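# Stack 96-well plate from nest N1 onto plate in N2

## Task

Pick up the 96-well plate sitting in plate nest N1 and set it on top of the plate already in plate nest N2. It must be fully seated, with its well A1 directly above the lower plate's well A1. The lower plate must stay lying flat in N2. The result must hold without the robot: release the plate and move the gripper away at the end.

## Robot and tools

Robot: two arms, left_arm and right_arm, each with six joints and a parallel gripper. N1 is in front of left_arm and N2 sits between the arms, so left_arm is the natural picker. The unused arm may be parked out of the way. Well A1 is at each plate's cut-off corner, so both cut corners must end up on the same side. Something may occasionally tug a held part or nudge a loose object.

Frame: one shared scene frame with its origin on the tabletop between the arms. +z is up, +x points out over the table, and left_arm is on the +y side. The names left and right are arm names only, not sides of any image. Printed hand positions are approximate, worse at long reach. A gripper's fingers point along its own +z and open and close along its y axis. end_effector_position is the point between the finger pads, just under 1 cm behind the tips.

Joint order, used in every row and every per-joint list in results: waist, shoulder, elbow, wrist pitch, wrist yaw, wrist roll. Stated ranges in rad: waist -2.618 to 3.054, shoulder 0.000 to 3.142, elbow 0.000 to 3.142, wrist pitch -1.571 to 1.571, wrist yaw -1.571 to 1.571, wrist roll -2.094 to 2.094. Real ends may differ by up to 0.036 rad either way.

execute_actions(actions): a list of up to 15 actions. Each action is a table of up to 15 rows, one row per 1/30 s step. A short table repeats its last row for the remaining steps. Every row is a single flat list of 14 numbers in [-1, 1] covering both arms: left_arm waist, shoulder, elbow, wrist pitch, wrist yaw, wrist roll, opening, then the same seven for right_arm. The six joint numbers are scaled offsets, not poses, measured from that arm's angles when the action began (not from the previous row). For the first action in a call, the base is the last reported joint angles. Scale: 1.0 equals 1.202 rad waist, 1.258 shoulder, 1.238 elbow, 2.073 wrist pitch, 2.022 wrist yaw and wrist roll. Opening is absolute: +1 fully open, -1 closed. If an action would push any joint more than 0.036 rad beyond its range, that action is rejected for both arms; if the first action fails this, or any action is malformed, nothing in the call runs. A joint aimed past its real end stops there, and the result may print joint sent to its limit; no such line does not prove more travel exists. An empty list just returns state and images.

move(target, speed, blocking): target is one 14-number row laid out as above. Its joint numbers are scaled offsets from the Joint positions in the most recent result that shows them, not from where the arm is when the move starts. Finger values are applied at once. All joints follow paths that finish together, so grippers trace curves, and paths ignore obstacles and the other arm. speed (rad/s, 0.01 to 2, default 0.5) caps the joint with the farthest to go; paths take between 0.5 and 10 s and are cut off at 10 s. Faster contact hits harder, and aiming beyond a contact presses harder. The result adds a move: line giving the ending (done, off_target, moving, held, fault), limits=held or limits=none, and each arm's joint farthest from target. held means a check blocked that arm's final step; limits=held means some steps were blocked, after which the arm may jump faster than speed. With blocking=false the result comes after 0.5 s while motion continues; until a result shows the move ended, other actions and moves are refused, so call wait or stop.

wait(seconds): 0 to 10; arms keep their last command, and a running move carries on. stop(): brakes a running move to rest; it needs room, more at speed; fingers keep moving. zoom_image(camera, region): close-up of one camera's latest image; region [x0, y0, x1, y1] in pixels from the top-left, at most 504 by 504. Cameras, all 504x504: cam_head_left, cam_head_right, cam_high, cam_low, cam_left_wrist, cam_right_wrist. finished_scene(scene): ends the current scene (pass its number) after the last command is held, reports success, and cannot be undone. Answering without a tool call ends everything.

Results: a state line per arm with end_effector_position (m) and end_effector_quat_wxyz; Joint positions and Joint velocities per arm (rad, rad/s, then finger-pad gap in m, 0.087 when fully open); Joint targets, the angles currently being driven toward, which can shift on their own; grip_measured on the command scale. joint command not followed means a clearance check altered or blocked joint targets on some steps. FAULT and OVER-TEMPERATURE FAULT lines report arm stops.

Motion limits: each step, a joint's target stays within a lead of its measured angle (0.202 waist, 0.258 shoulder, 0.238 elbow, 0.573 wrist pitch, 0.522 wrist yaw and roll), and targets that would move a gripper over 70 mm from where it is are scaled back, so big moves span several actions and may need finishing by a further command. Friction may leave a joint up to about 0.031 rad short, and smaller commands may do nothing.

Gripping: fingers go where grip_measured would read the value written, except near -1 and +1. Readings may be off by about 1 mm per gripper, constant within a scene. To hold, command below grip_measured: about 0.02 lower is firm, less is lighter. Pads push up to about 20 N; a fast close can push harder or even spring open. Holding loads heats motors: MOTOR HOT from 75 °C, a 10 s arm stop at 90 °C, and at 100 °C the arm drops what it holds and falls.

Avoid: dropping the plate, slamming or hard pushing, tilting or dislodging the lower plate, arms colliding or pressing each other, and anything leaving the table.

Each tool is called after ">>>" by a JSON object that holds its "api" and its "payload".

## Session

>>> {"api": "execute_actions", "payload": {"actions": []}}

Scene clock: 0.00 s.
left_arm: end_effector_position=(+0.0921, +0.3275, +0.1504) grip_measured=+1.000 end_effector_quat_wxyz=(+0.206, -0.350, +0.909, -0.096) | right_arm: end_effector_position=(+0.4917, -0.4981, +0.2246) grip_measured=+1.000 end_effector_quat_wxyz=(+0.487, +0.813, +0.317, +0.041)
Joint names: [waist, shoulder, elbow, wrist pitch, wrist yaw, wrist roll]
Joint positions: left_arm=[ 0.717  0.732  0.904 -1.437  0.348  0.021  0.087] | right_arm=[-0.168  1.883  1.691 -0.557  0.696  1.82   0.087]
Joint velocities: left_arm=[ 0.002 -0.022 -0.007 -0.022  0.007 -0.007  0.   ] | right_arm=[ 0.007 -0.012 -0.027  0.066 -0.037 -0.081  0.   ]
Joint targets: left_arm=[0.717 0.732 0.904 -1.437 0.348 0.021] | right_arm=[-0.168 1.883 1.691 -0.557 0.696 1.820]

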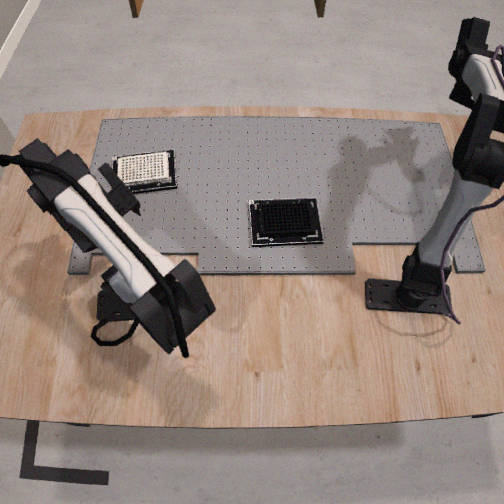

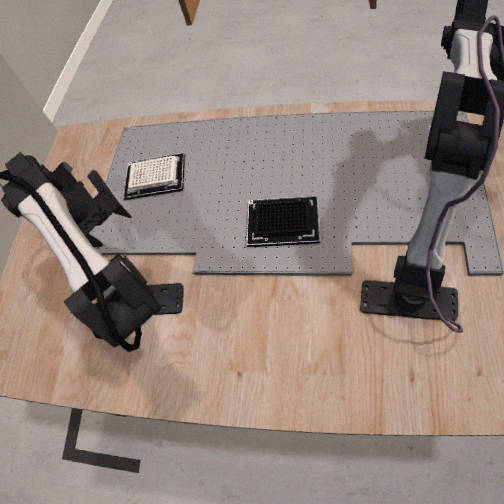

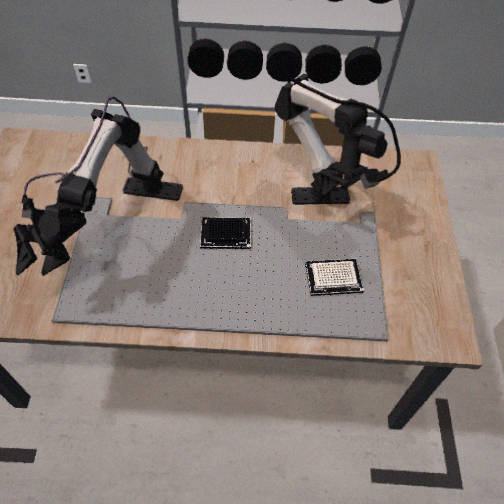

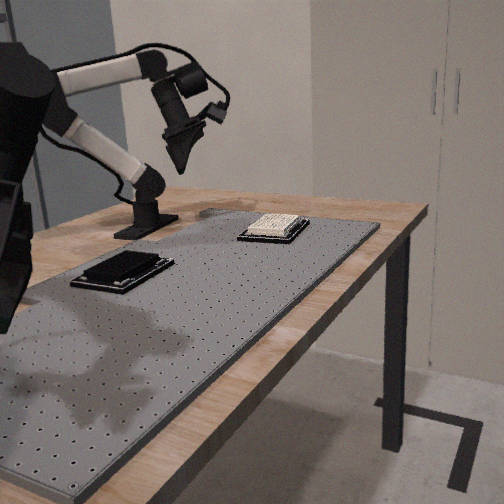

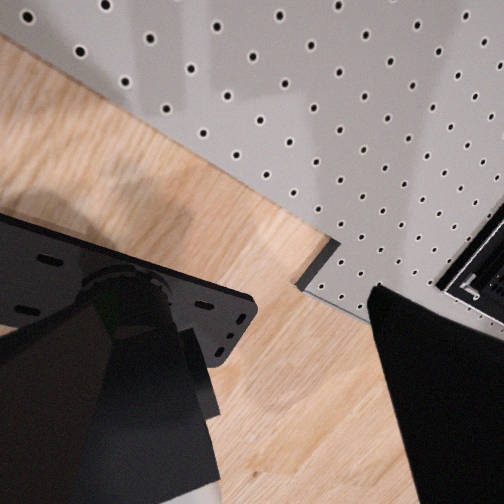

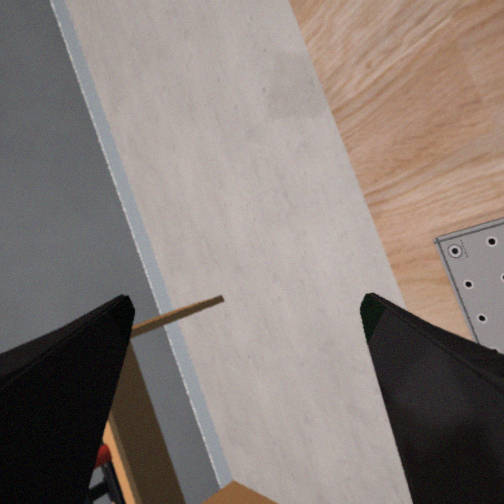

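>>> {"api": "zoom_image", "payload": {"camera": "cam_head_left", "region": [90, 130, 200, 210]}}

>>> {"api": "zoom_image", "payload": {"camera": "cam_head_left", "region": [230, 180, 340, 260]}}

>>> {"api": "zoom_image", "payload": {"camera": "cam_high", "region": [180, 180, 400, 320]}}

>>> {"api": "zoom_image", "payload": {"camera": "cam_low", "region": [60, 190, 330, 310]}}

Region (90, 130, 200, 210) of cam_head_left's 504x504 image, scaled by 4.582, with more detail than that image has; it fills the top 367 rows of this view, and the rest is white.

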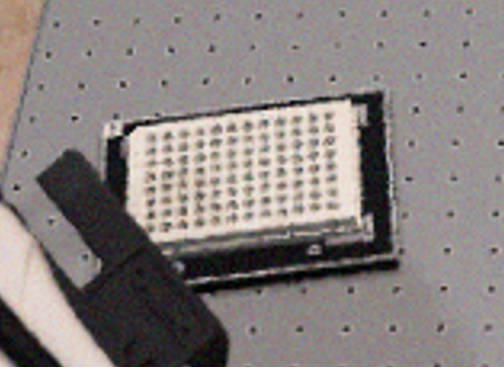

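Region (230, 180, 340, 260) of cam_head_left's 504x504 image, scaled by 4.582, with more detail than that image has; it fills the top 367 rows of this view, and the rest is white.

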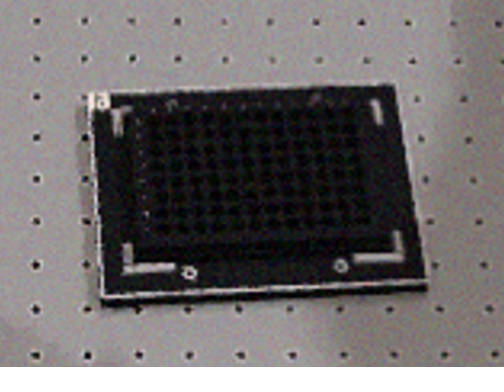

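Region (180, 180, 400, 320) of cam_high's 504x504 image, scaled by 2.291, with more detail than that image has; it fills the top 321 rows of this view, and the rest is white.

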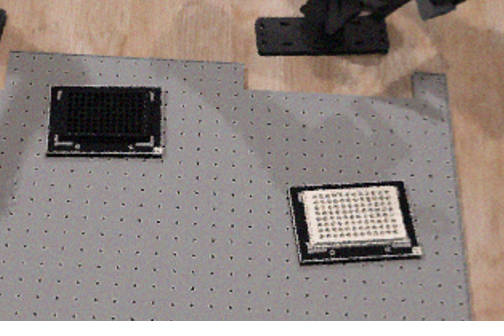

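Region (60, 190, 330, 310) of cam_low's 504x504 image, scaled by 1.867, with more detail than that image has.

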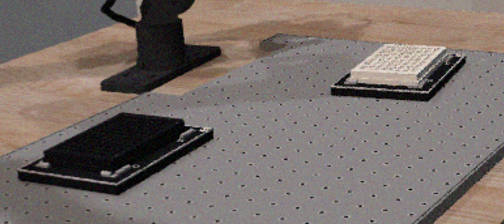

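>>> {"api": "move", "payload": {"target": [-0.5965,0.849,0.643,-0.016,-0.172,0.717,1, -0.1,-1,-1,0.2,-0.2,-0.5,1], "speed": 0.9}}

Scene clock: 22.23 s.
left_arm: end_effector_position=(+0.3076, +0.3757, +0.1535) grip_measured=+1.000 end_effector_quat_wxyz=(+0.005, +0.632, +0.775, -0.004) | right_arm: end_effector_position=(+0.2610, -0.4073, +0.1829) grip_measured=+1.000 end_effector_quat_wxyz=(+0.589, +0.524, +0.615, +0.008)
Joint names: [waist, shoulder, elbow, wrist pitch, wrist yaw, wrist roll]
Joint positions: left_arm=[ 0.005  1.791  1.68  -1.458  0.012  1.465  0.087] | right_arm=[-0.276  0.648  0.476 -0.154  0.303  0.82   0.087]
Joint velocities: left_arm=[-0.017 -0.027 -0.002  0.007 -0.007  0.081  0.   ] | right_arm=[-0.017 -0.017  0.022 -0.007 -0.007  0.007  0.   ]
Joint targets: left_arm=[0.000 1.800 1.700 -1.470 0.001 1.470] | right_arm=[-0.288 0.625 0.453 -0.143 0.291 0.809]
move: off_target (right_arm); limits=none; left_arm: farthest joint: the elbow, 0.020 radians from its target (0.796 radians at the start); right_arm: farthest joint: the shoulder, 0.023 radians from its target (1.258 radians at the start)

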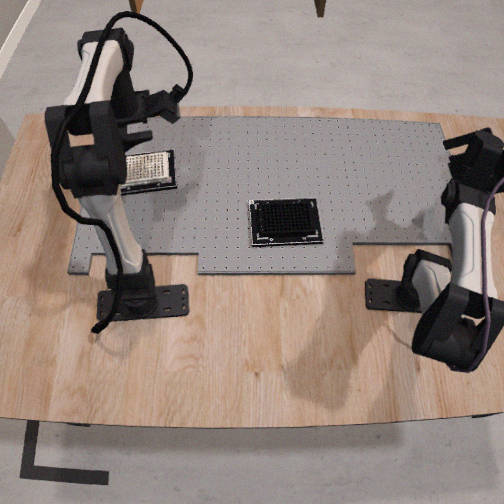

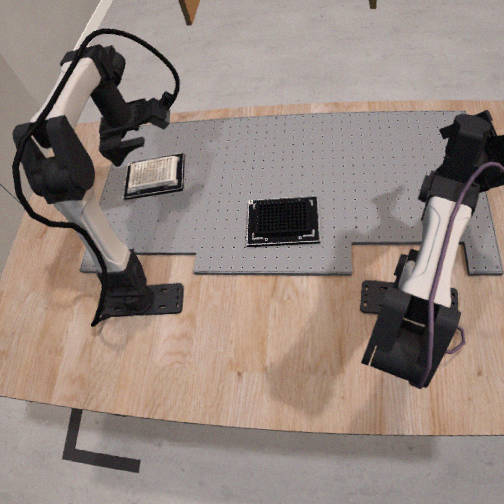

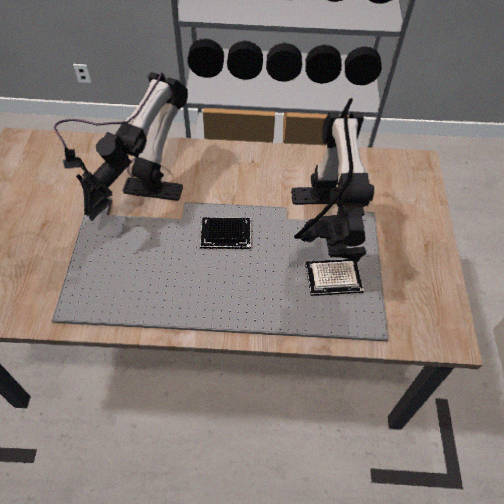

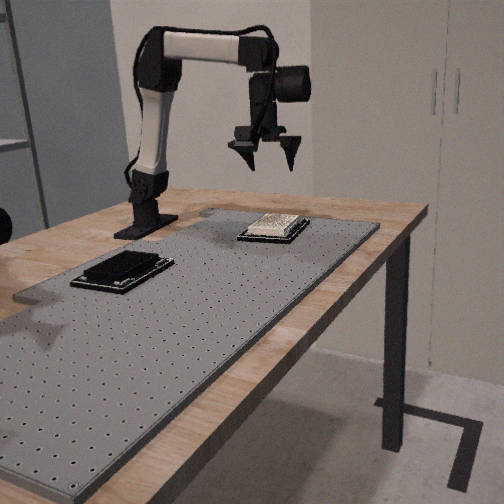

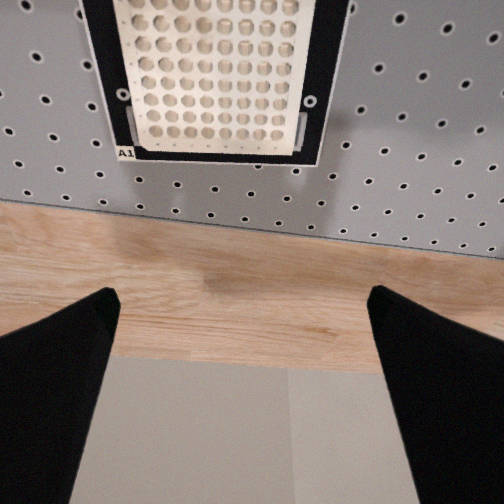

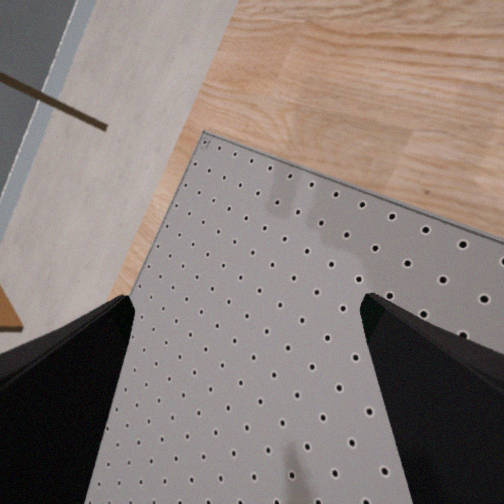

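>>> {"api": "move", "payload": {"target": [0,0.045,-0.214,0.153,-0.012,0,1, 0,-0.45,-0.35,0.07,0,0,1], "speed": 0.6}}

Scene clock: 47.33 s.
left_arm: end_effector_position=(+0.3216, +0.3794, +0.0790) grip_measured=+1.000 end_effector_quat_wxyz=(+0.006, +0.632, +0.775, +0.007) | right_arm: end_effector_position=(+0.2272, -0.3941, +0.1481) grip_measured=+1.000 end_effector_quat_wxyz=(+0.685, +0.490, +0.538, +0.043)
Joint names: [waist, shoulder, elbow, wrist pitch, wrist yaw, wrist roll]
Joint positions: left_arm=[ 0.005  1.834  1.435 -1.153 -0.001  1.465  0.087] | right_arm=[-0.276  0.106  0.066 -0.02   0.303  0.82   0.087]
Joint velocities: left_arm=[-0.012  0.002 -0.002  0.066  0.037  0.066  0.   ] | right_arm=[-0.012 -0.007 -0.012 -0.007 -0.007 -0.051  0.   ]
Joint targets: left_arm=[0.005 1.848 1.415 -1.141 -0.012 1.465] | right_arm=[-0.276 0.082 0.043 -0.009 0.303 0.820]
move: off_target (right_arm); limits=none; left_arm: farthest joint: the elbow, 0.020 radians from its target (0.265 radians at the start); right_arm: farthest joint: the shoulder, 0.024 radians from its target (0.566 radians at the start)

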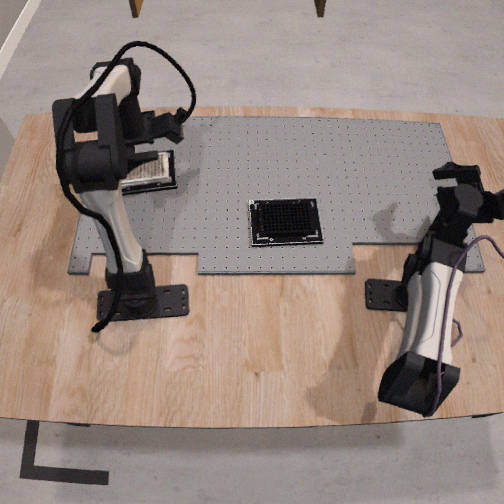

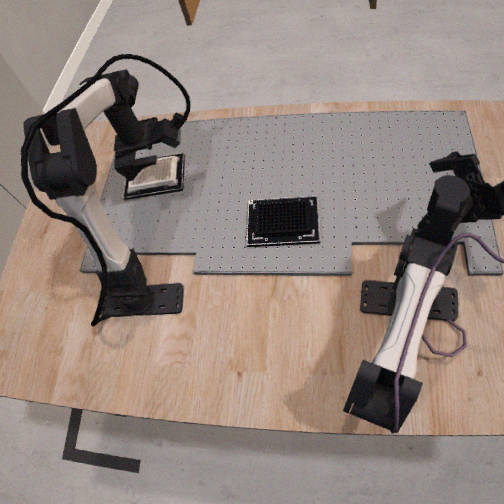

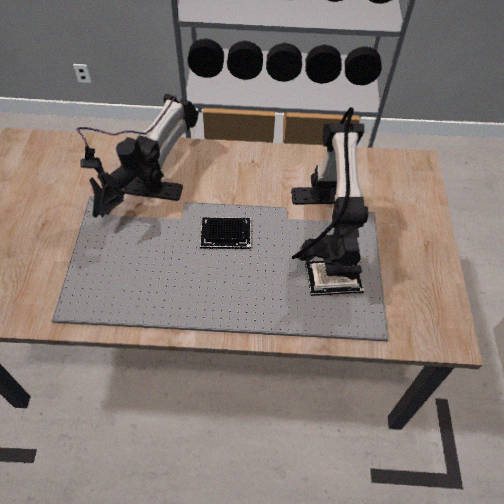

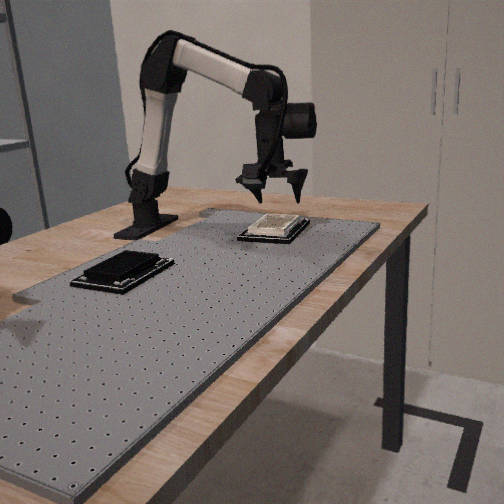

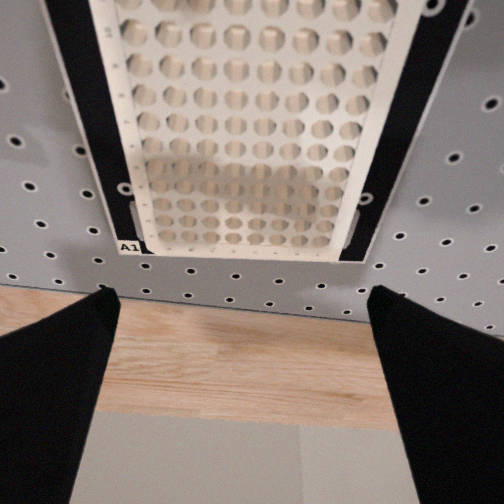

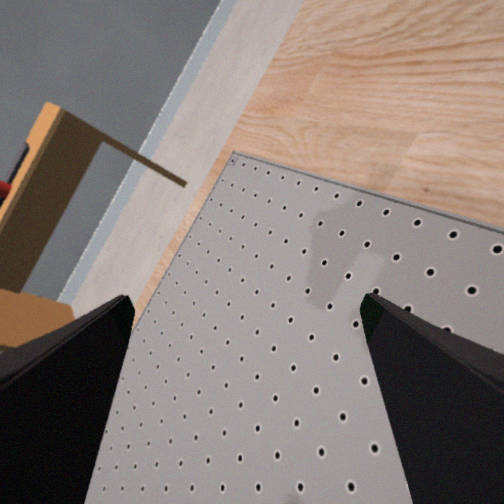

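>>> {"api": "move", "payload": {"target": [0,0.034,-0.056,0.035,0,0.018,1, 0,0,0,0,0,0,1], "speed": 0.15}}

>>> {"api": "zoom_image", "payload": {"camera": "cam_low", "region": [210, 160, 340, 260]}}

>>> {"api": "zoom_image", "payload": {"camera": "cam_high", "region": [280, 220, 400, 310]}}

Scene clock: 53.17 s.
left_arm: end_effector_position=(+0.3218, +0.3795, +0.0574) grip_measured=+1.000 end_effector_quat_wxyz=(-0.000, +0.644, +0.765, +0.000) | right_arm: end_effector_position=(+0.2272, -0.3941, +0.1481) grip_measured=+1.000 end_effector_quat_wxyz=(+0.685, +0.490, +0.538, +0.043)
Joint names: [waist, shoulder, elbow, wrist pitch, wrist yaw, wrist roll]
Joint positions: left_arm=[ 0.005  1.863  1.385 -1.093 -0.001  1.496  0.087] | right_arm=[-0.276  0.106  0.066 -0.02   0.303  0.82   0.087]
Joint velocities: left_arm=[ 0.007  0.002  0.007 -0.007  0.007 -0.051  0.   ] | right_arm=[-0.002  0.007 -0.007 -0.11   0.022 -0.022  0.   ]
Joint targets: left_arm=[0.005 1.877 1.366 -1.080 -0.001 1.502] | right_arm=[-0.276 0.106 0.066 -0.020 0.303 0.820]
move: done; limits=none; left_arm: farthest joint: the elbow, 0.020 radians from its target (0.069 radians at the start); right_arm: farthest joint: the waist, 0.000 radians from its target (0.000 radians at the start)

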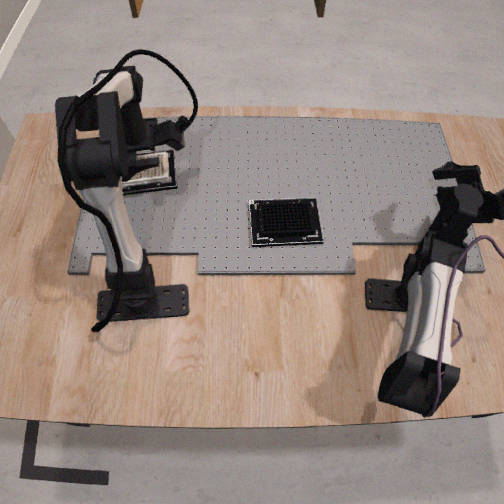

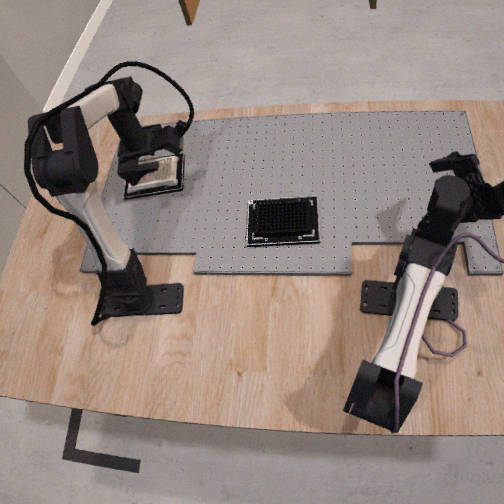

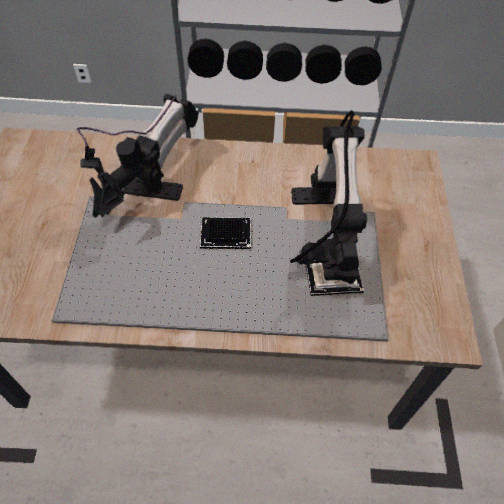

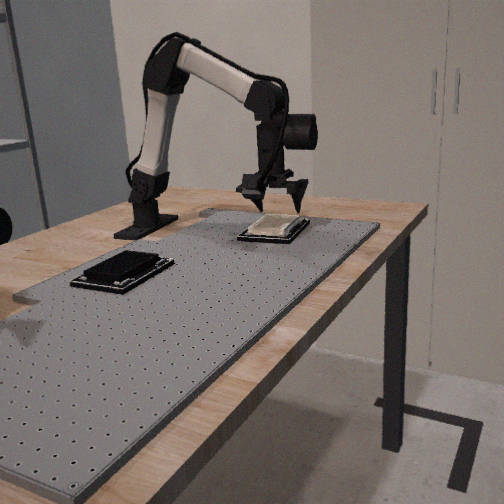

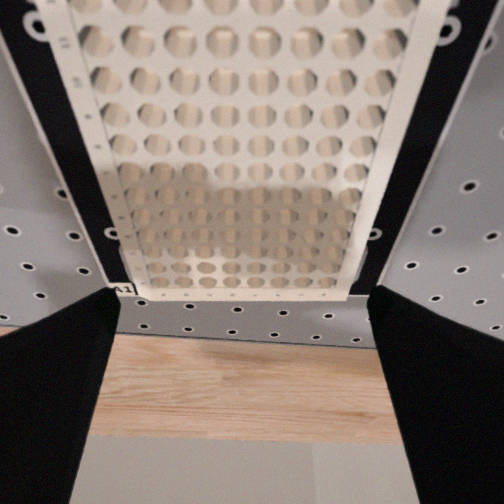

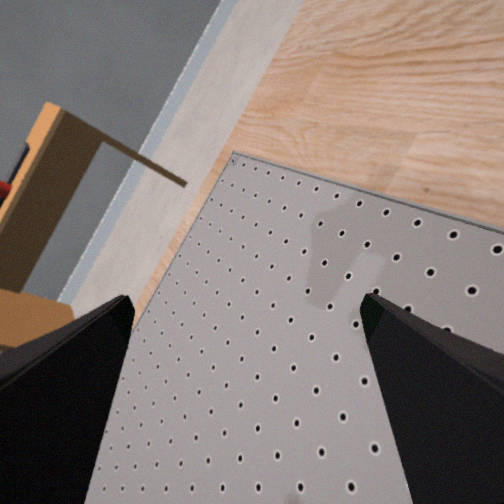

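Region (210, 160, 340, 260) of cam_low's 504x504 image, scaled by 3.877, with more detail than that image has; it fills the top 388 rows of this view, and the rest is white.

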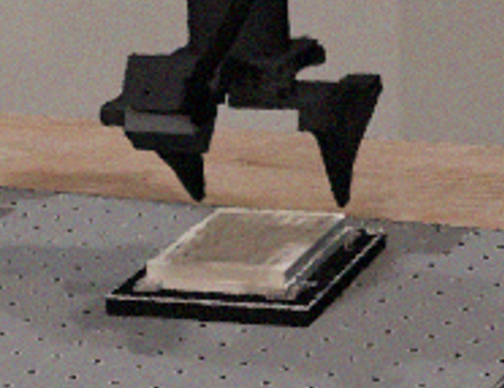

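Region (280, 220, 400, 310) of cam_high's 504x504 image, scaled by 4.200, with more detail than that image has; it fills the top 378 rows of this view, and the rest is white.

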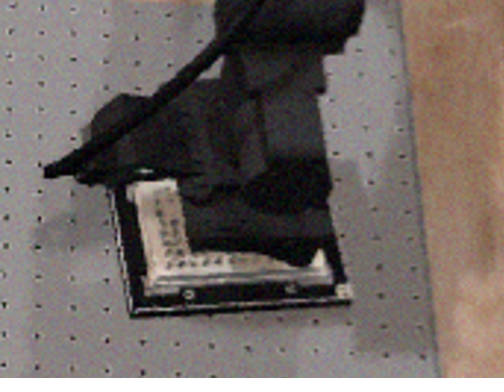

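>>> {"api": "move", "payload": {"target": [-0.106,0.030,0.036,0,0,-0.063,1, 0,0,0,0,0,0,1], "speed": 0.2}}

>>> {"api": "zoom_image", "payload": {"camera": "cam_low", "region": [210, 160, 340, 260]}}

>>> {"api": "zoom_image", "payload": {"camera": "cam_high", "region": [280, 220, 400, 310]}}

Scene clock: 65.10 s.
left_arm: end_effector_position=(+0.3293, +0.3375, +0.0565) grip_measured=+1.000 end_effector_quat_wxyz=(+0.001, +0.644, +0.765, +0.001) | right_arm: end_effector_position=(+0.2272, -0.3941, +0.1481) grip_measured=+1.000 end_effector_quat_wxyz=(+0.685, +0.490, +0.538, +0.043)
Joint names: [waist, shoulder, elbow, wrist pitch, wrist yaw, wrist roll]
Joint positions: left_arm=[-0.118  1.884  1.409 -1.093 -0.001  1.375  0.087] | right_arm=[-0.276  0.106  0.066 -0.02   0.303  0.82   0.087]
Joint velocities: left_arm=[ 0.007  0.002  0.007 -0.037  0.007  0.007  0.   ] | right_arm=[-0.022 -0.012 -0.007  0.051  0.007 -0.037  0.   ]
Joint targets: left_arm=[-0.123 1.901 1.430 -1.093 -0.001 1.369] | right_arm=[-0.276 0.106 0.066 -0.020 0.303 0.820]
move: off_target (left_arm); limits=none; left_arm: farthest joint: the elbow, 0.021 radians from its target (0.044 radians at the start); right_arm: farthest joint: the waist, 0.000 radians from its target (0.000 radians at the start)

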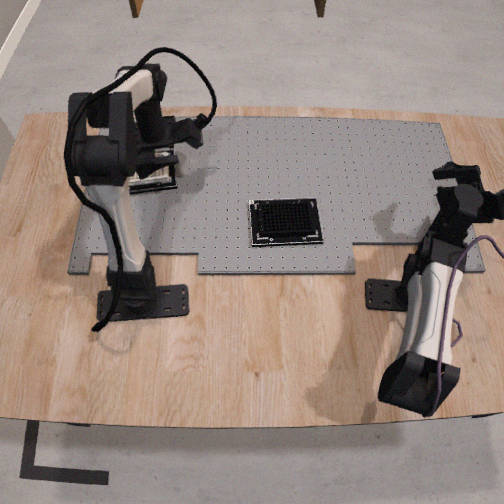

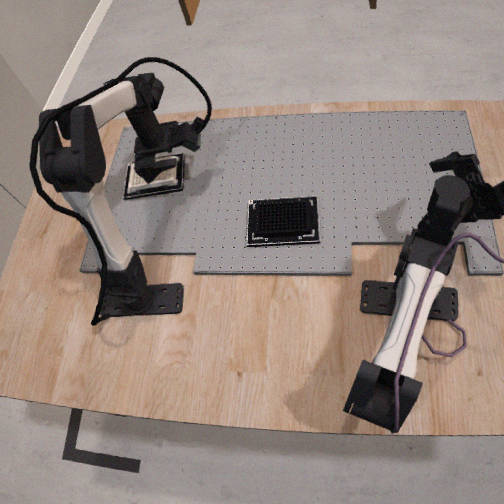

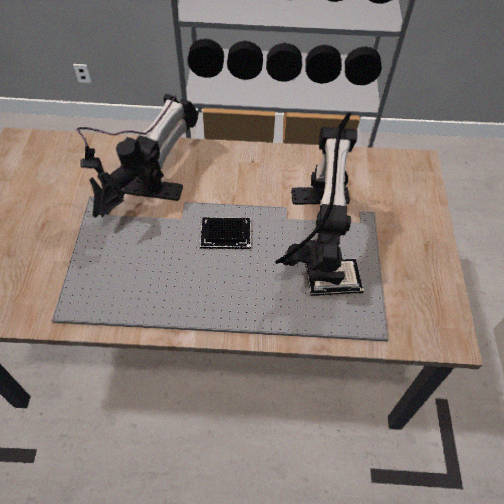

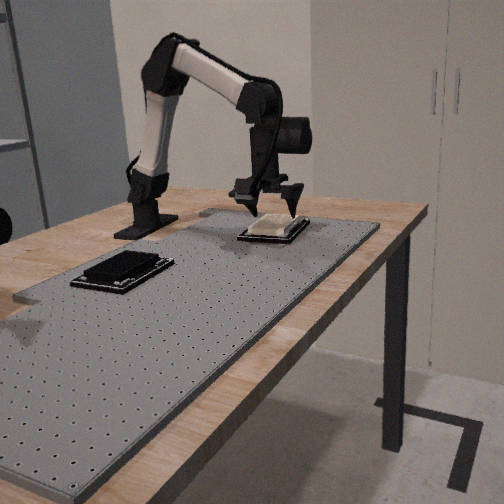

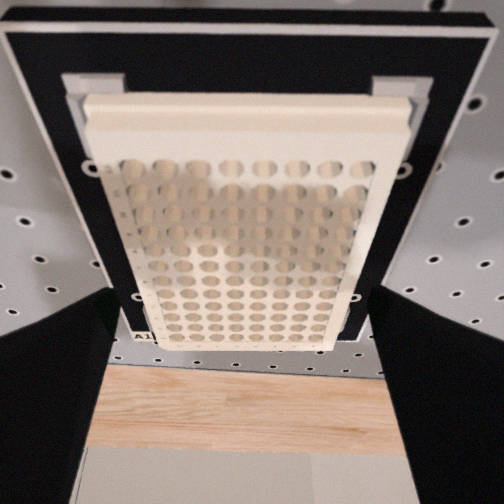

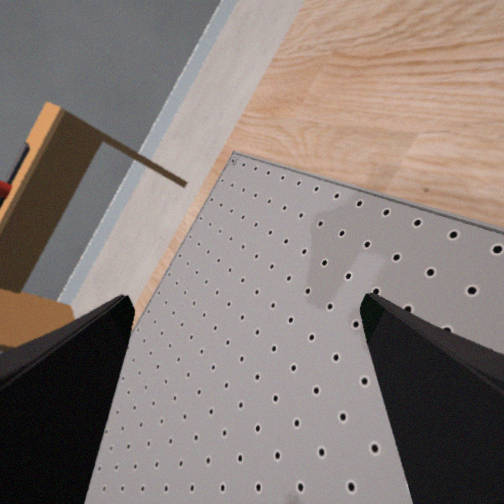

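Region (210, 160, 340, 260) of cam_low's 504x504 image, scaled by 3.877, with more detail than that image has; it fills the top 388 rows of this view, and the rest is white.

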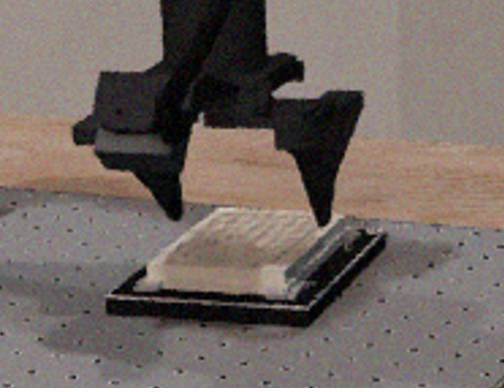

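Region (280, 220, 400, 310) of cam_high's 504x504 image, scaled by 4.200, with more detail than that image has; it fills the top 378 rows of this view, and the rest is white.

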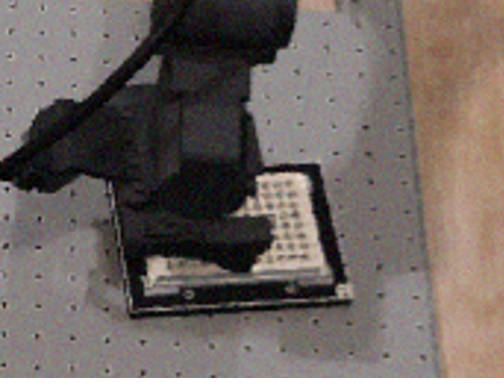

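>>> {"api": "move", "payload": {"target": [0,0.019,-0.051,0.030,0,0,1, 0,0,0,0,0,0,1], "speed": 0.12}}

>>> {"api": "zoom_image", "payload": {"camera": "cam_low", "region": [220, 180, 324, 260]}}

>>> {"api": "zoom_image", "payload": {"camera": "cam_high", "region": [295, 240, 375, 300]}}

Scene clock: 71.43 s.
left_arm: end_effector_position=(+0.3288, +0.3375, +0.0464) grip_measured=+1.000 end_effector_quat_wxyz=(+0.004, +0.644, +0.765, +0.004) | right_arm: end_effector_position=(+0.2272, -0.3941, +0.1481) grip_measured=+1.000 end_effector_quat_wxyz=(+0.685, +0.490, +0.538, +0.043)
Joint names: [waist, shoulder, elbow, wrist pitch, wrist yaw, wrist roll]
Joint positions: left_arm=[-0.118  1.884  1.368 -1.043 -0.001  1.374  0.087] | right_arm=[-0.276  0.106  0.066 -0.02   0.303  0.82   0.087]
Joint velocities: left_arm=[-0.007 -0.002  0.007 -0.081 -0.081  0.051  0.   ] | right_arm=[ 0.012  0.032  0.002 -0.022 -0.11   0.007  0.   ]
Joint targets: left_arm=[-0.118 1.908 1.346 -1.031 -0.001 1.375] | right_arm=[-0.276 0.106 0.066 -0.020 0.303 0.820]
move: off_target (left_arm); limits=none; left_arm: farthest joint: the shoulder, 0.024 radians from its target (0.024 radians at the start); right_arm: farthest joint: the waist, 0.000 radians from its target (0.000 radians at the start)

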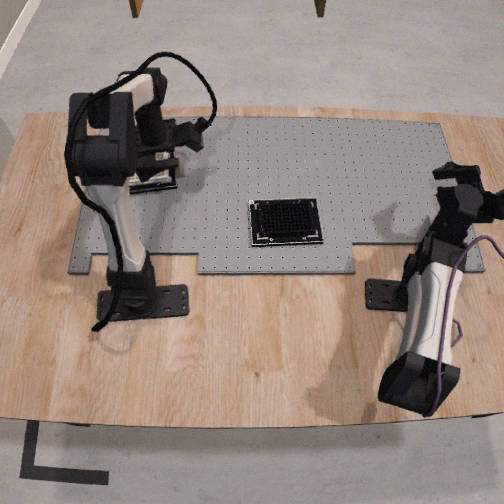

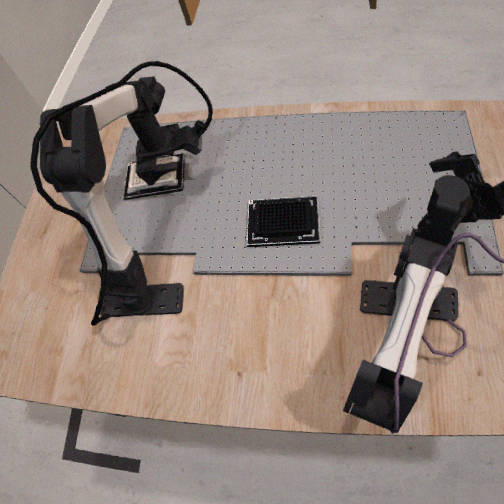

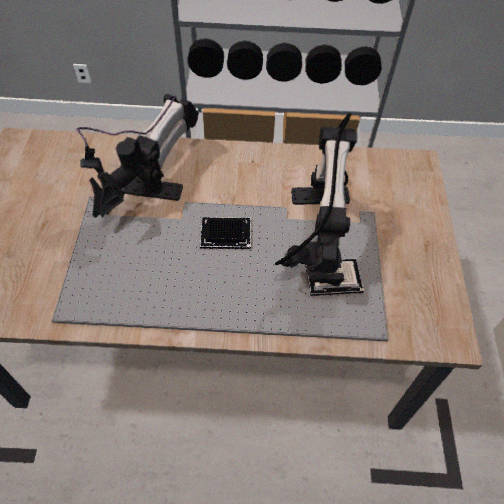

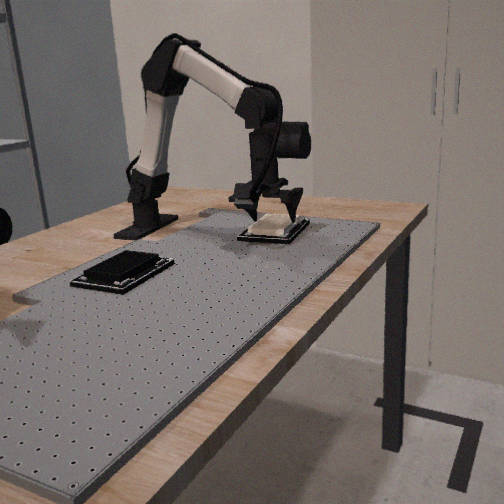

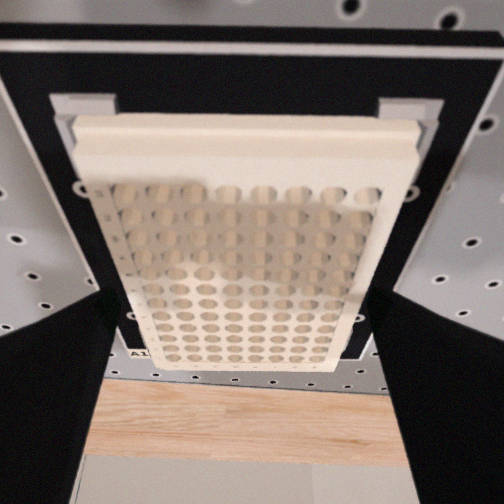

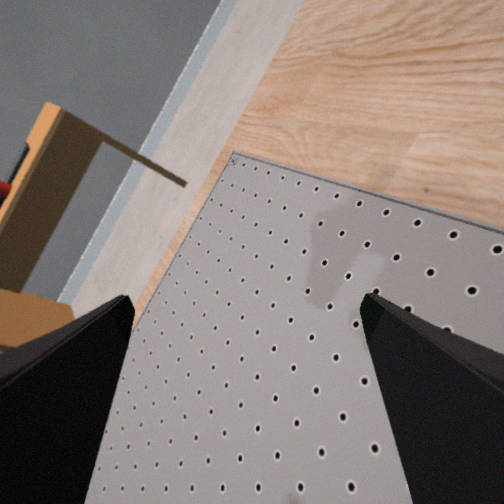

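Region (220, 180, 324, 260) of cam_low's 504x504 image, scaled by 4.846, with more detail than that image has; it fills the top 388 rows of this view, and the rest is white.

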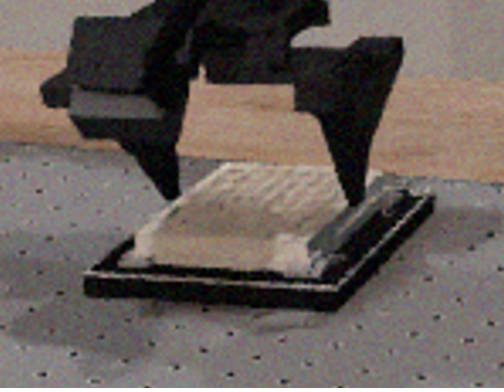

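Region (295, 240, 375, 300) of cam_high's 504x504 image, scaled by 6.300, with more detail than that image has; it fills the top 378 rows of this view, and the rest is white.

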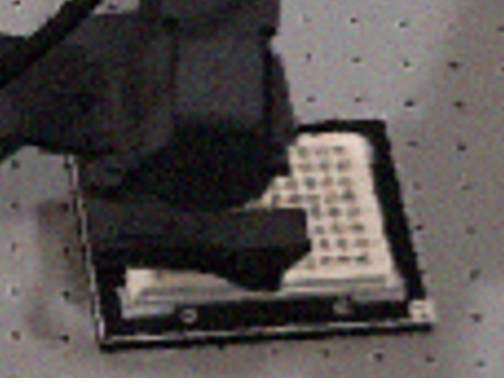

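>>> {"api": "move", "payload": {"target": [0,0.025,-0.031,0.0155,0,0,1, 0,0,0,0,0,0,1], "speed": 0.07}}

>>> {"api": "zoom_image", "payload": {"camera": "cam_low", "region": [220, 180, 324, 260]}}

>>> {"api": "zoom_image", "payload": {"camera": "cam_high", "region": [295, 240, 375, 300]}}

Scene clock: 77.23 s.
left_arm: end_effector_position=(+0.3274, +0.3375, +0.0372) grip_measured=+1.000 end_effector_quat_wxyz=(-0.001, +0.644, +0.765, +0.000) | right_arm: end_effector_position=(+0.2272, -0.3941, +0.1481) grip_measured=+1.000 end_effector_quat_wxyz=(+0.685, +0.490, +0.538, +0.043)
Joint names: [waist, shoulder, elbow, wrist pitch, wrist yaw, wrist roll]
Joint positions: left_arm=[-0.118  1.9    1.351 -1.023 -0.001  1.374  0.087] | right_arm=[-0.276  0.106  0.066 -0.02   0.303  0.82   0.087]
Joint velocities: left_arm=[-0.007 -0.007 -0.002  0.051 -0.037 -0.007  0.   ] | right_arm=[-0.007 -0.007 -0.007 -0.125 -0.007  0.007  0.   ]
Joint targets: left_arm=[-0.118 1.915 1.329 -1.011 -0.001 1.374] | right_arm=[-0.276 0.106 0.066 -0.020 0.303 0.820]
move: off_target (left_arm); limits=none; left_arm: farthest joint: the elbow, 0.021 radians from its target (0.038 radians at the start); right_arm: farthest joint: the waist, 0.000 radians from its target (0.000 radians at the start)

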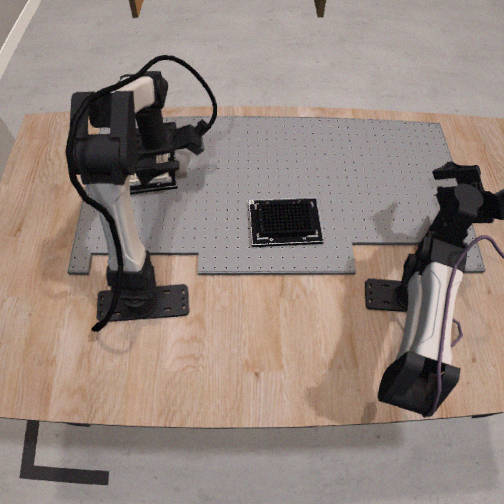

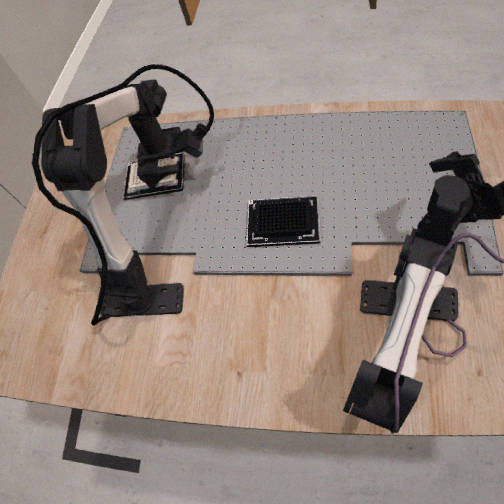

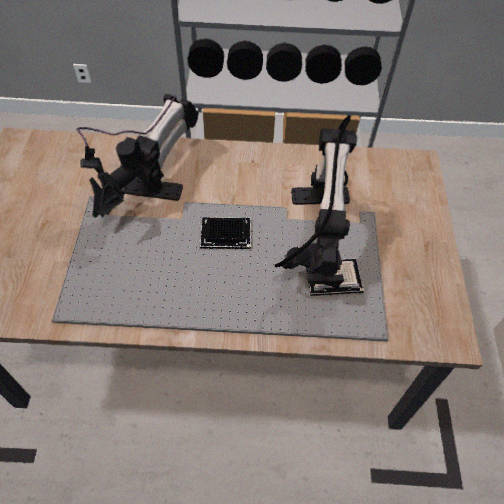

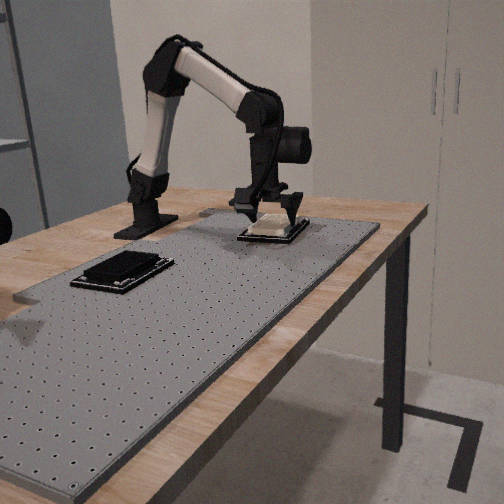

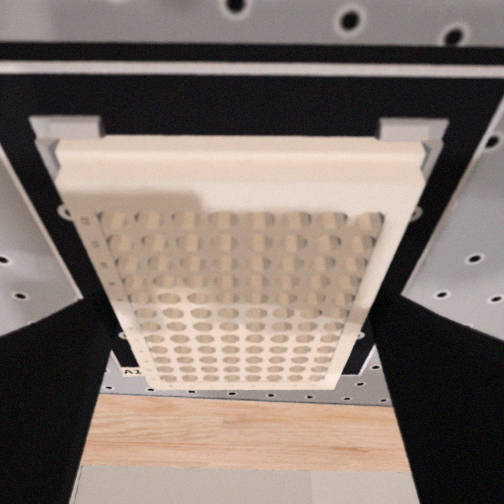

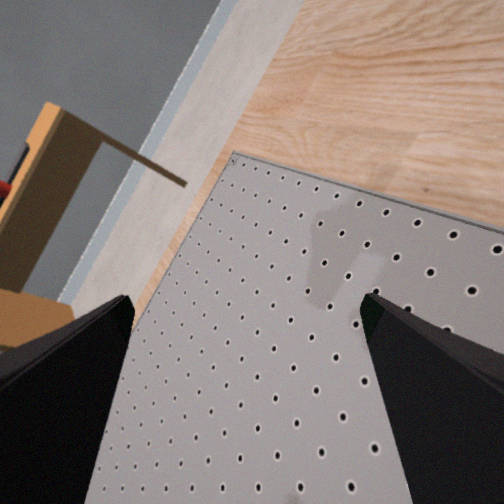

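Region (220, 180, 324, 260) of cam_low's 504x504 image, scaled by 4.846, with more detail than that image has; it fills the top 388 rows of this view, and the rest is white.

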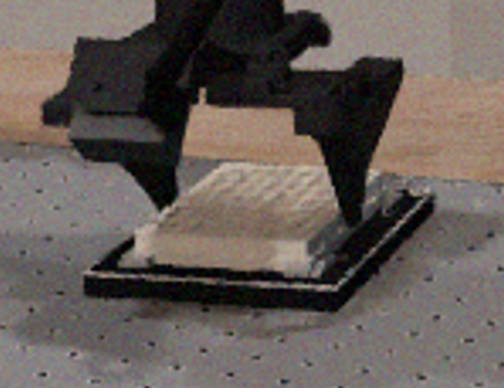

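Region (295, 240, 375, 300) of cam_high's 504x504 image, scaled by 6.300, with more detail than that image has; it fills the top 378 rows of this view, and the rest is white.

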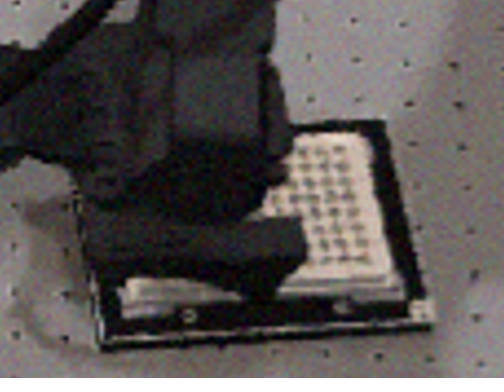

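Close gradually.

>>> {"api": "execute_actions", "payload": {"actions": [[[0,0,0,0,0,0,0.97,0,0,0,0,0,0,1],[0,0,0,0,0,0,0.95,0,0,0,0,0,0,1],[0,0,0,0,0,0,0.93,0,0,0,0,0,0,1],[0,0,0,0,0,0,0.915,0,0,0,0,0,0,1],[0,0,0,0,0,0,0.9,0,0,0,0,0,0,1],[0,0,0,0,0,0,0.885,0,0,0,0,0,0,1],[0,0,0,0,0,0,0.87,0,0,0,0,0,0,1],[0,0,0,0,0,0,0.855,0,0,0,0,0,0,1],[0,0,0,0,0,0,0.84,0,0,0,0,0,0,1],[0,0,0,0,0,0,0.825,0,0,0,0,0,0,1],[0,0,0,0,0,0,0.81,0,0,0,0,0,0,1],[0,0,0,0,0,0,0.8,0,0,0,0,0,0,1]],[[0,0,0,0,0,0,0.8,0,0,0,0,0,0,1]]]}}

Scene clock: 81.90 s.
left_arm: end_effector_position=(+0.3278, +0.3376, +0.0374) grip_measured=+0.884 end_effector_quat_wxyz=(+0.000, +0.644, +0.765, +0.001) | right_arm: end_effector_position=(+0.2272, -0.3941, +0.1481) grip_measured=+1.000 end_effector_quat_wxyz=(+0.685, +0.490, +0.538, +0.043)
Joint names: [waist, shoulder, elbow, wrist pitch, wrist yaw, wrist roll]
Joint positions: left_arm=[-0.118  1.899  1.351 -1.021 -0.001  1.374  0.082] | right_arm=[-0.276  0.106  0.066 -0.02   0.303  0.82   0.087]
Joint velocities: left_arm=[ 0.002 -0.002  0.007 -0.051  0.022 -0.007  0.001] | right_arm=[ 0.002 -0.022  0.002 -0.037 -0.022  0.022  0.   ]
Joint targets: left_arm=[-0.118 1.899 1.351 -1.021 -0.001 1.374] | right_arm=[-0.276 0.106 0.066 -0.020 0.303 0.820]

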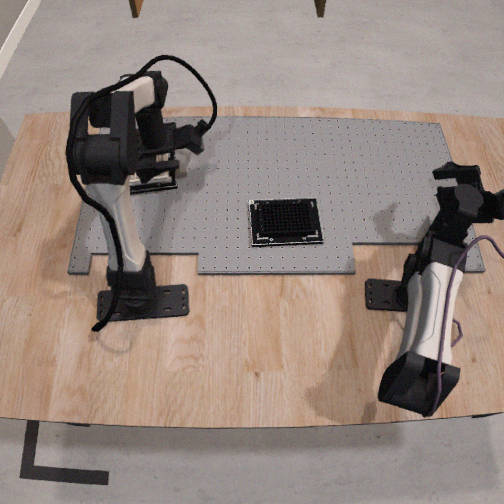

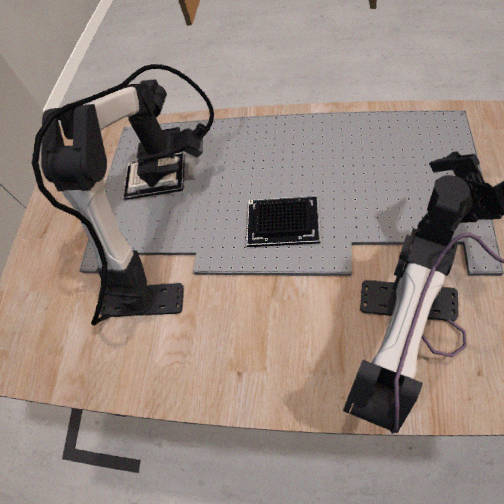

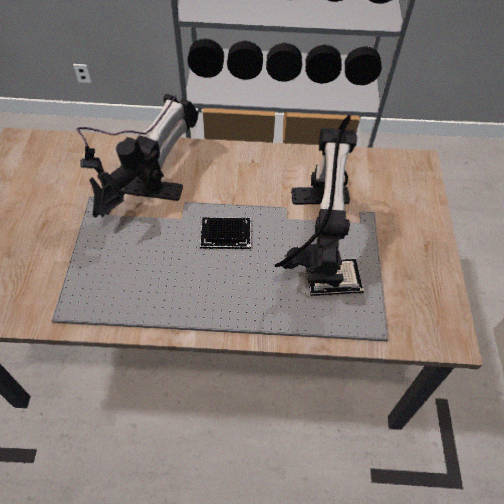

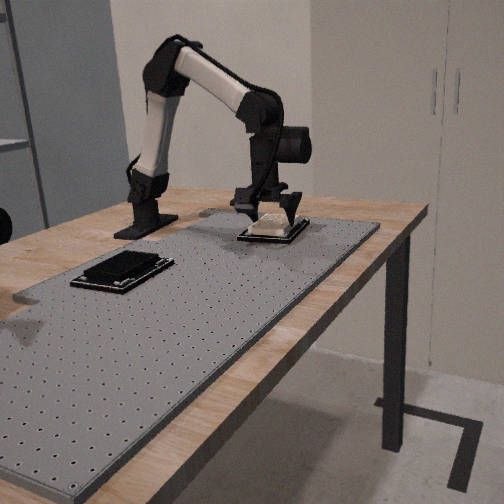

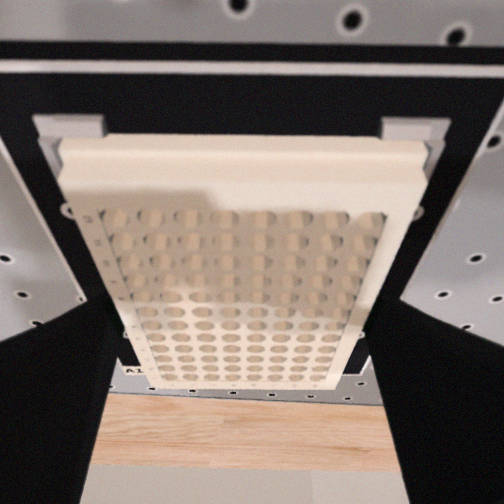

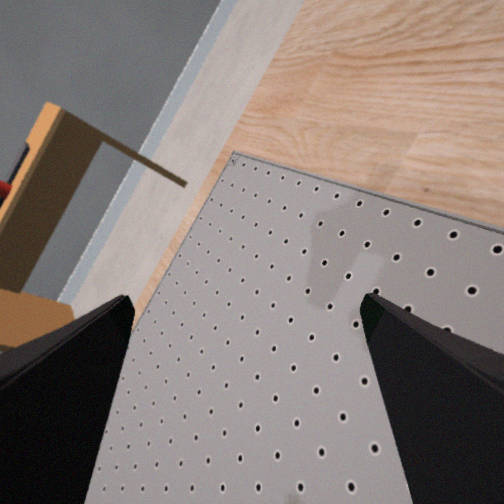

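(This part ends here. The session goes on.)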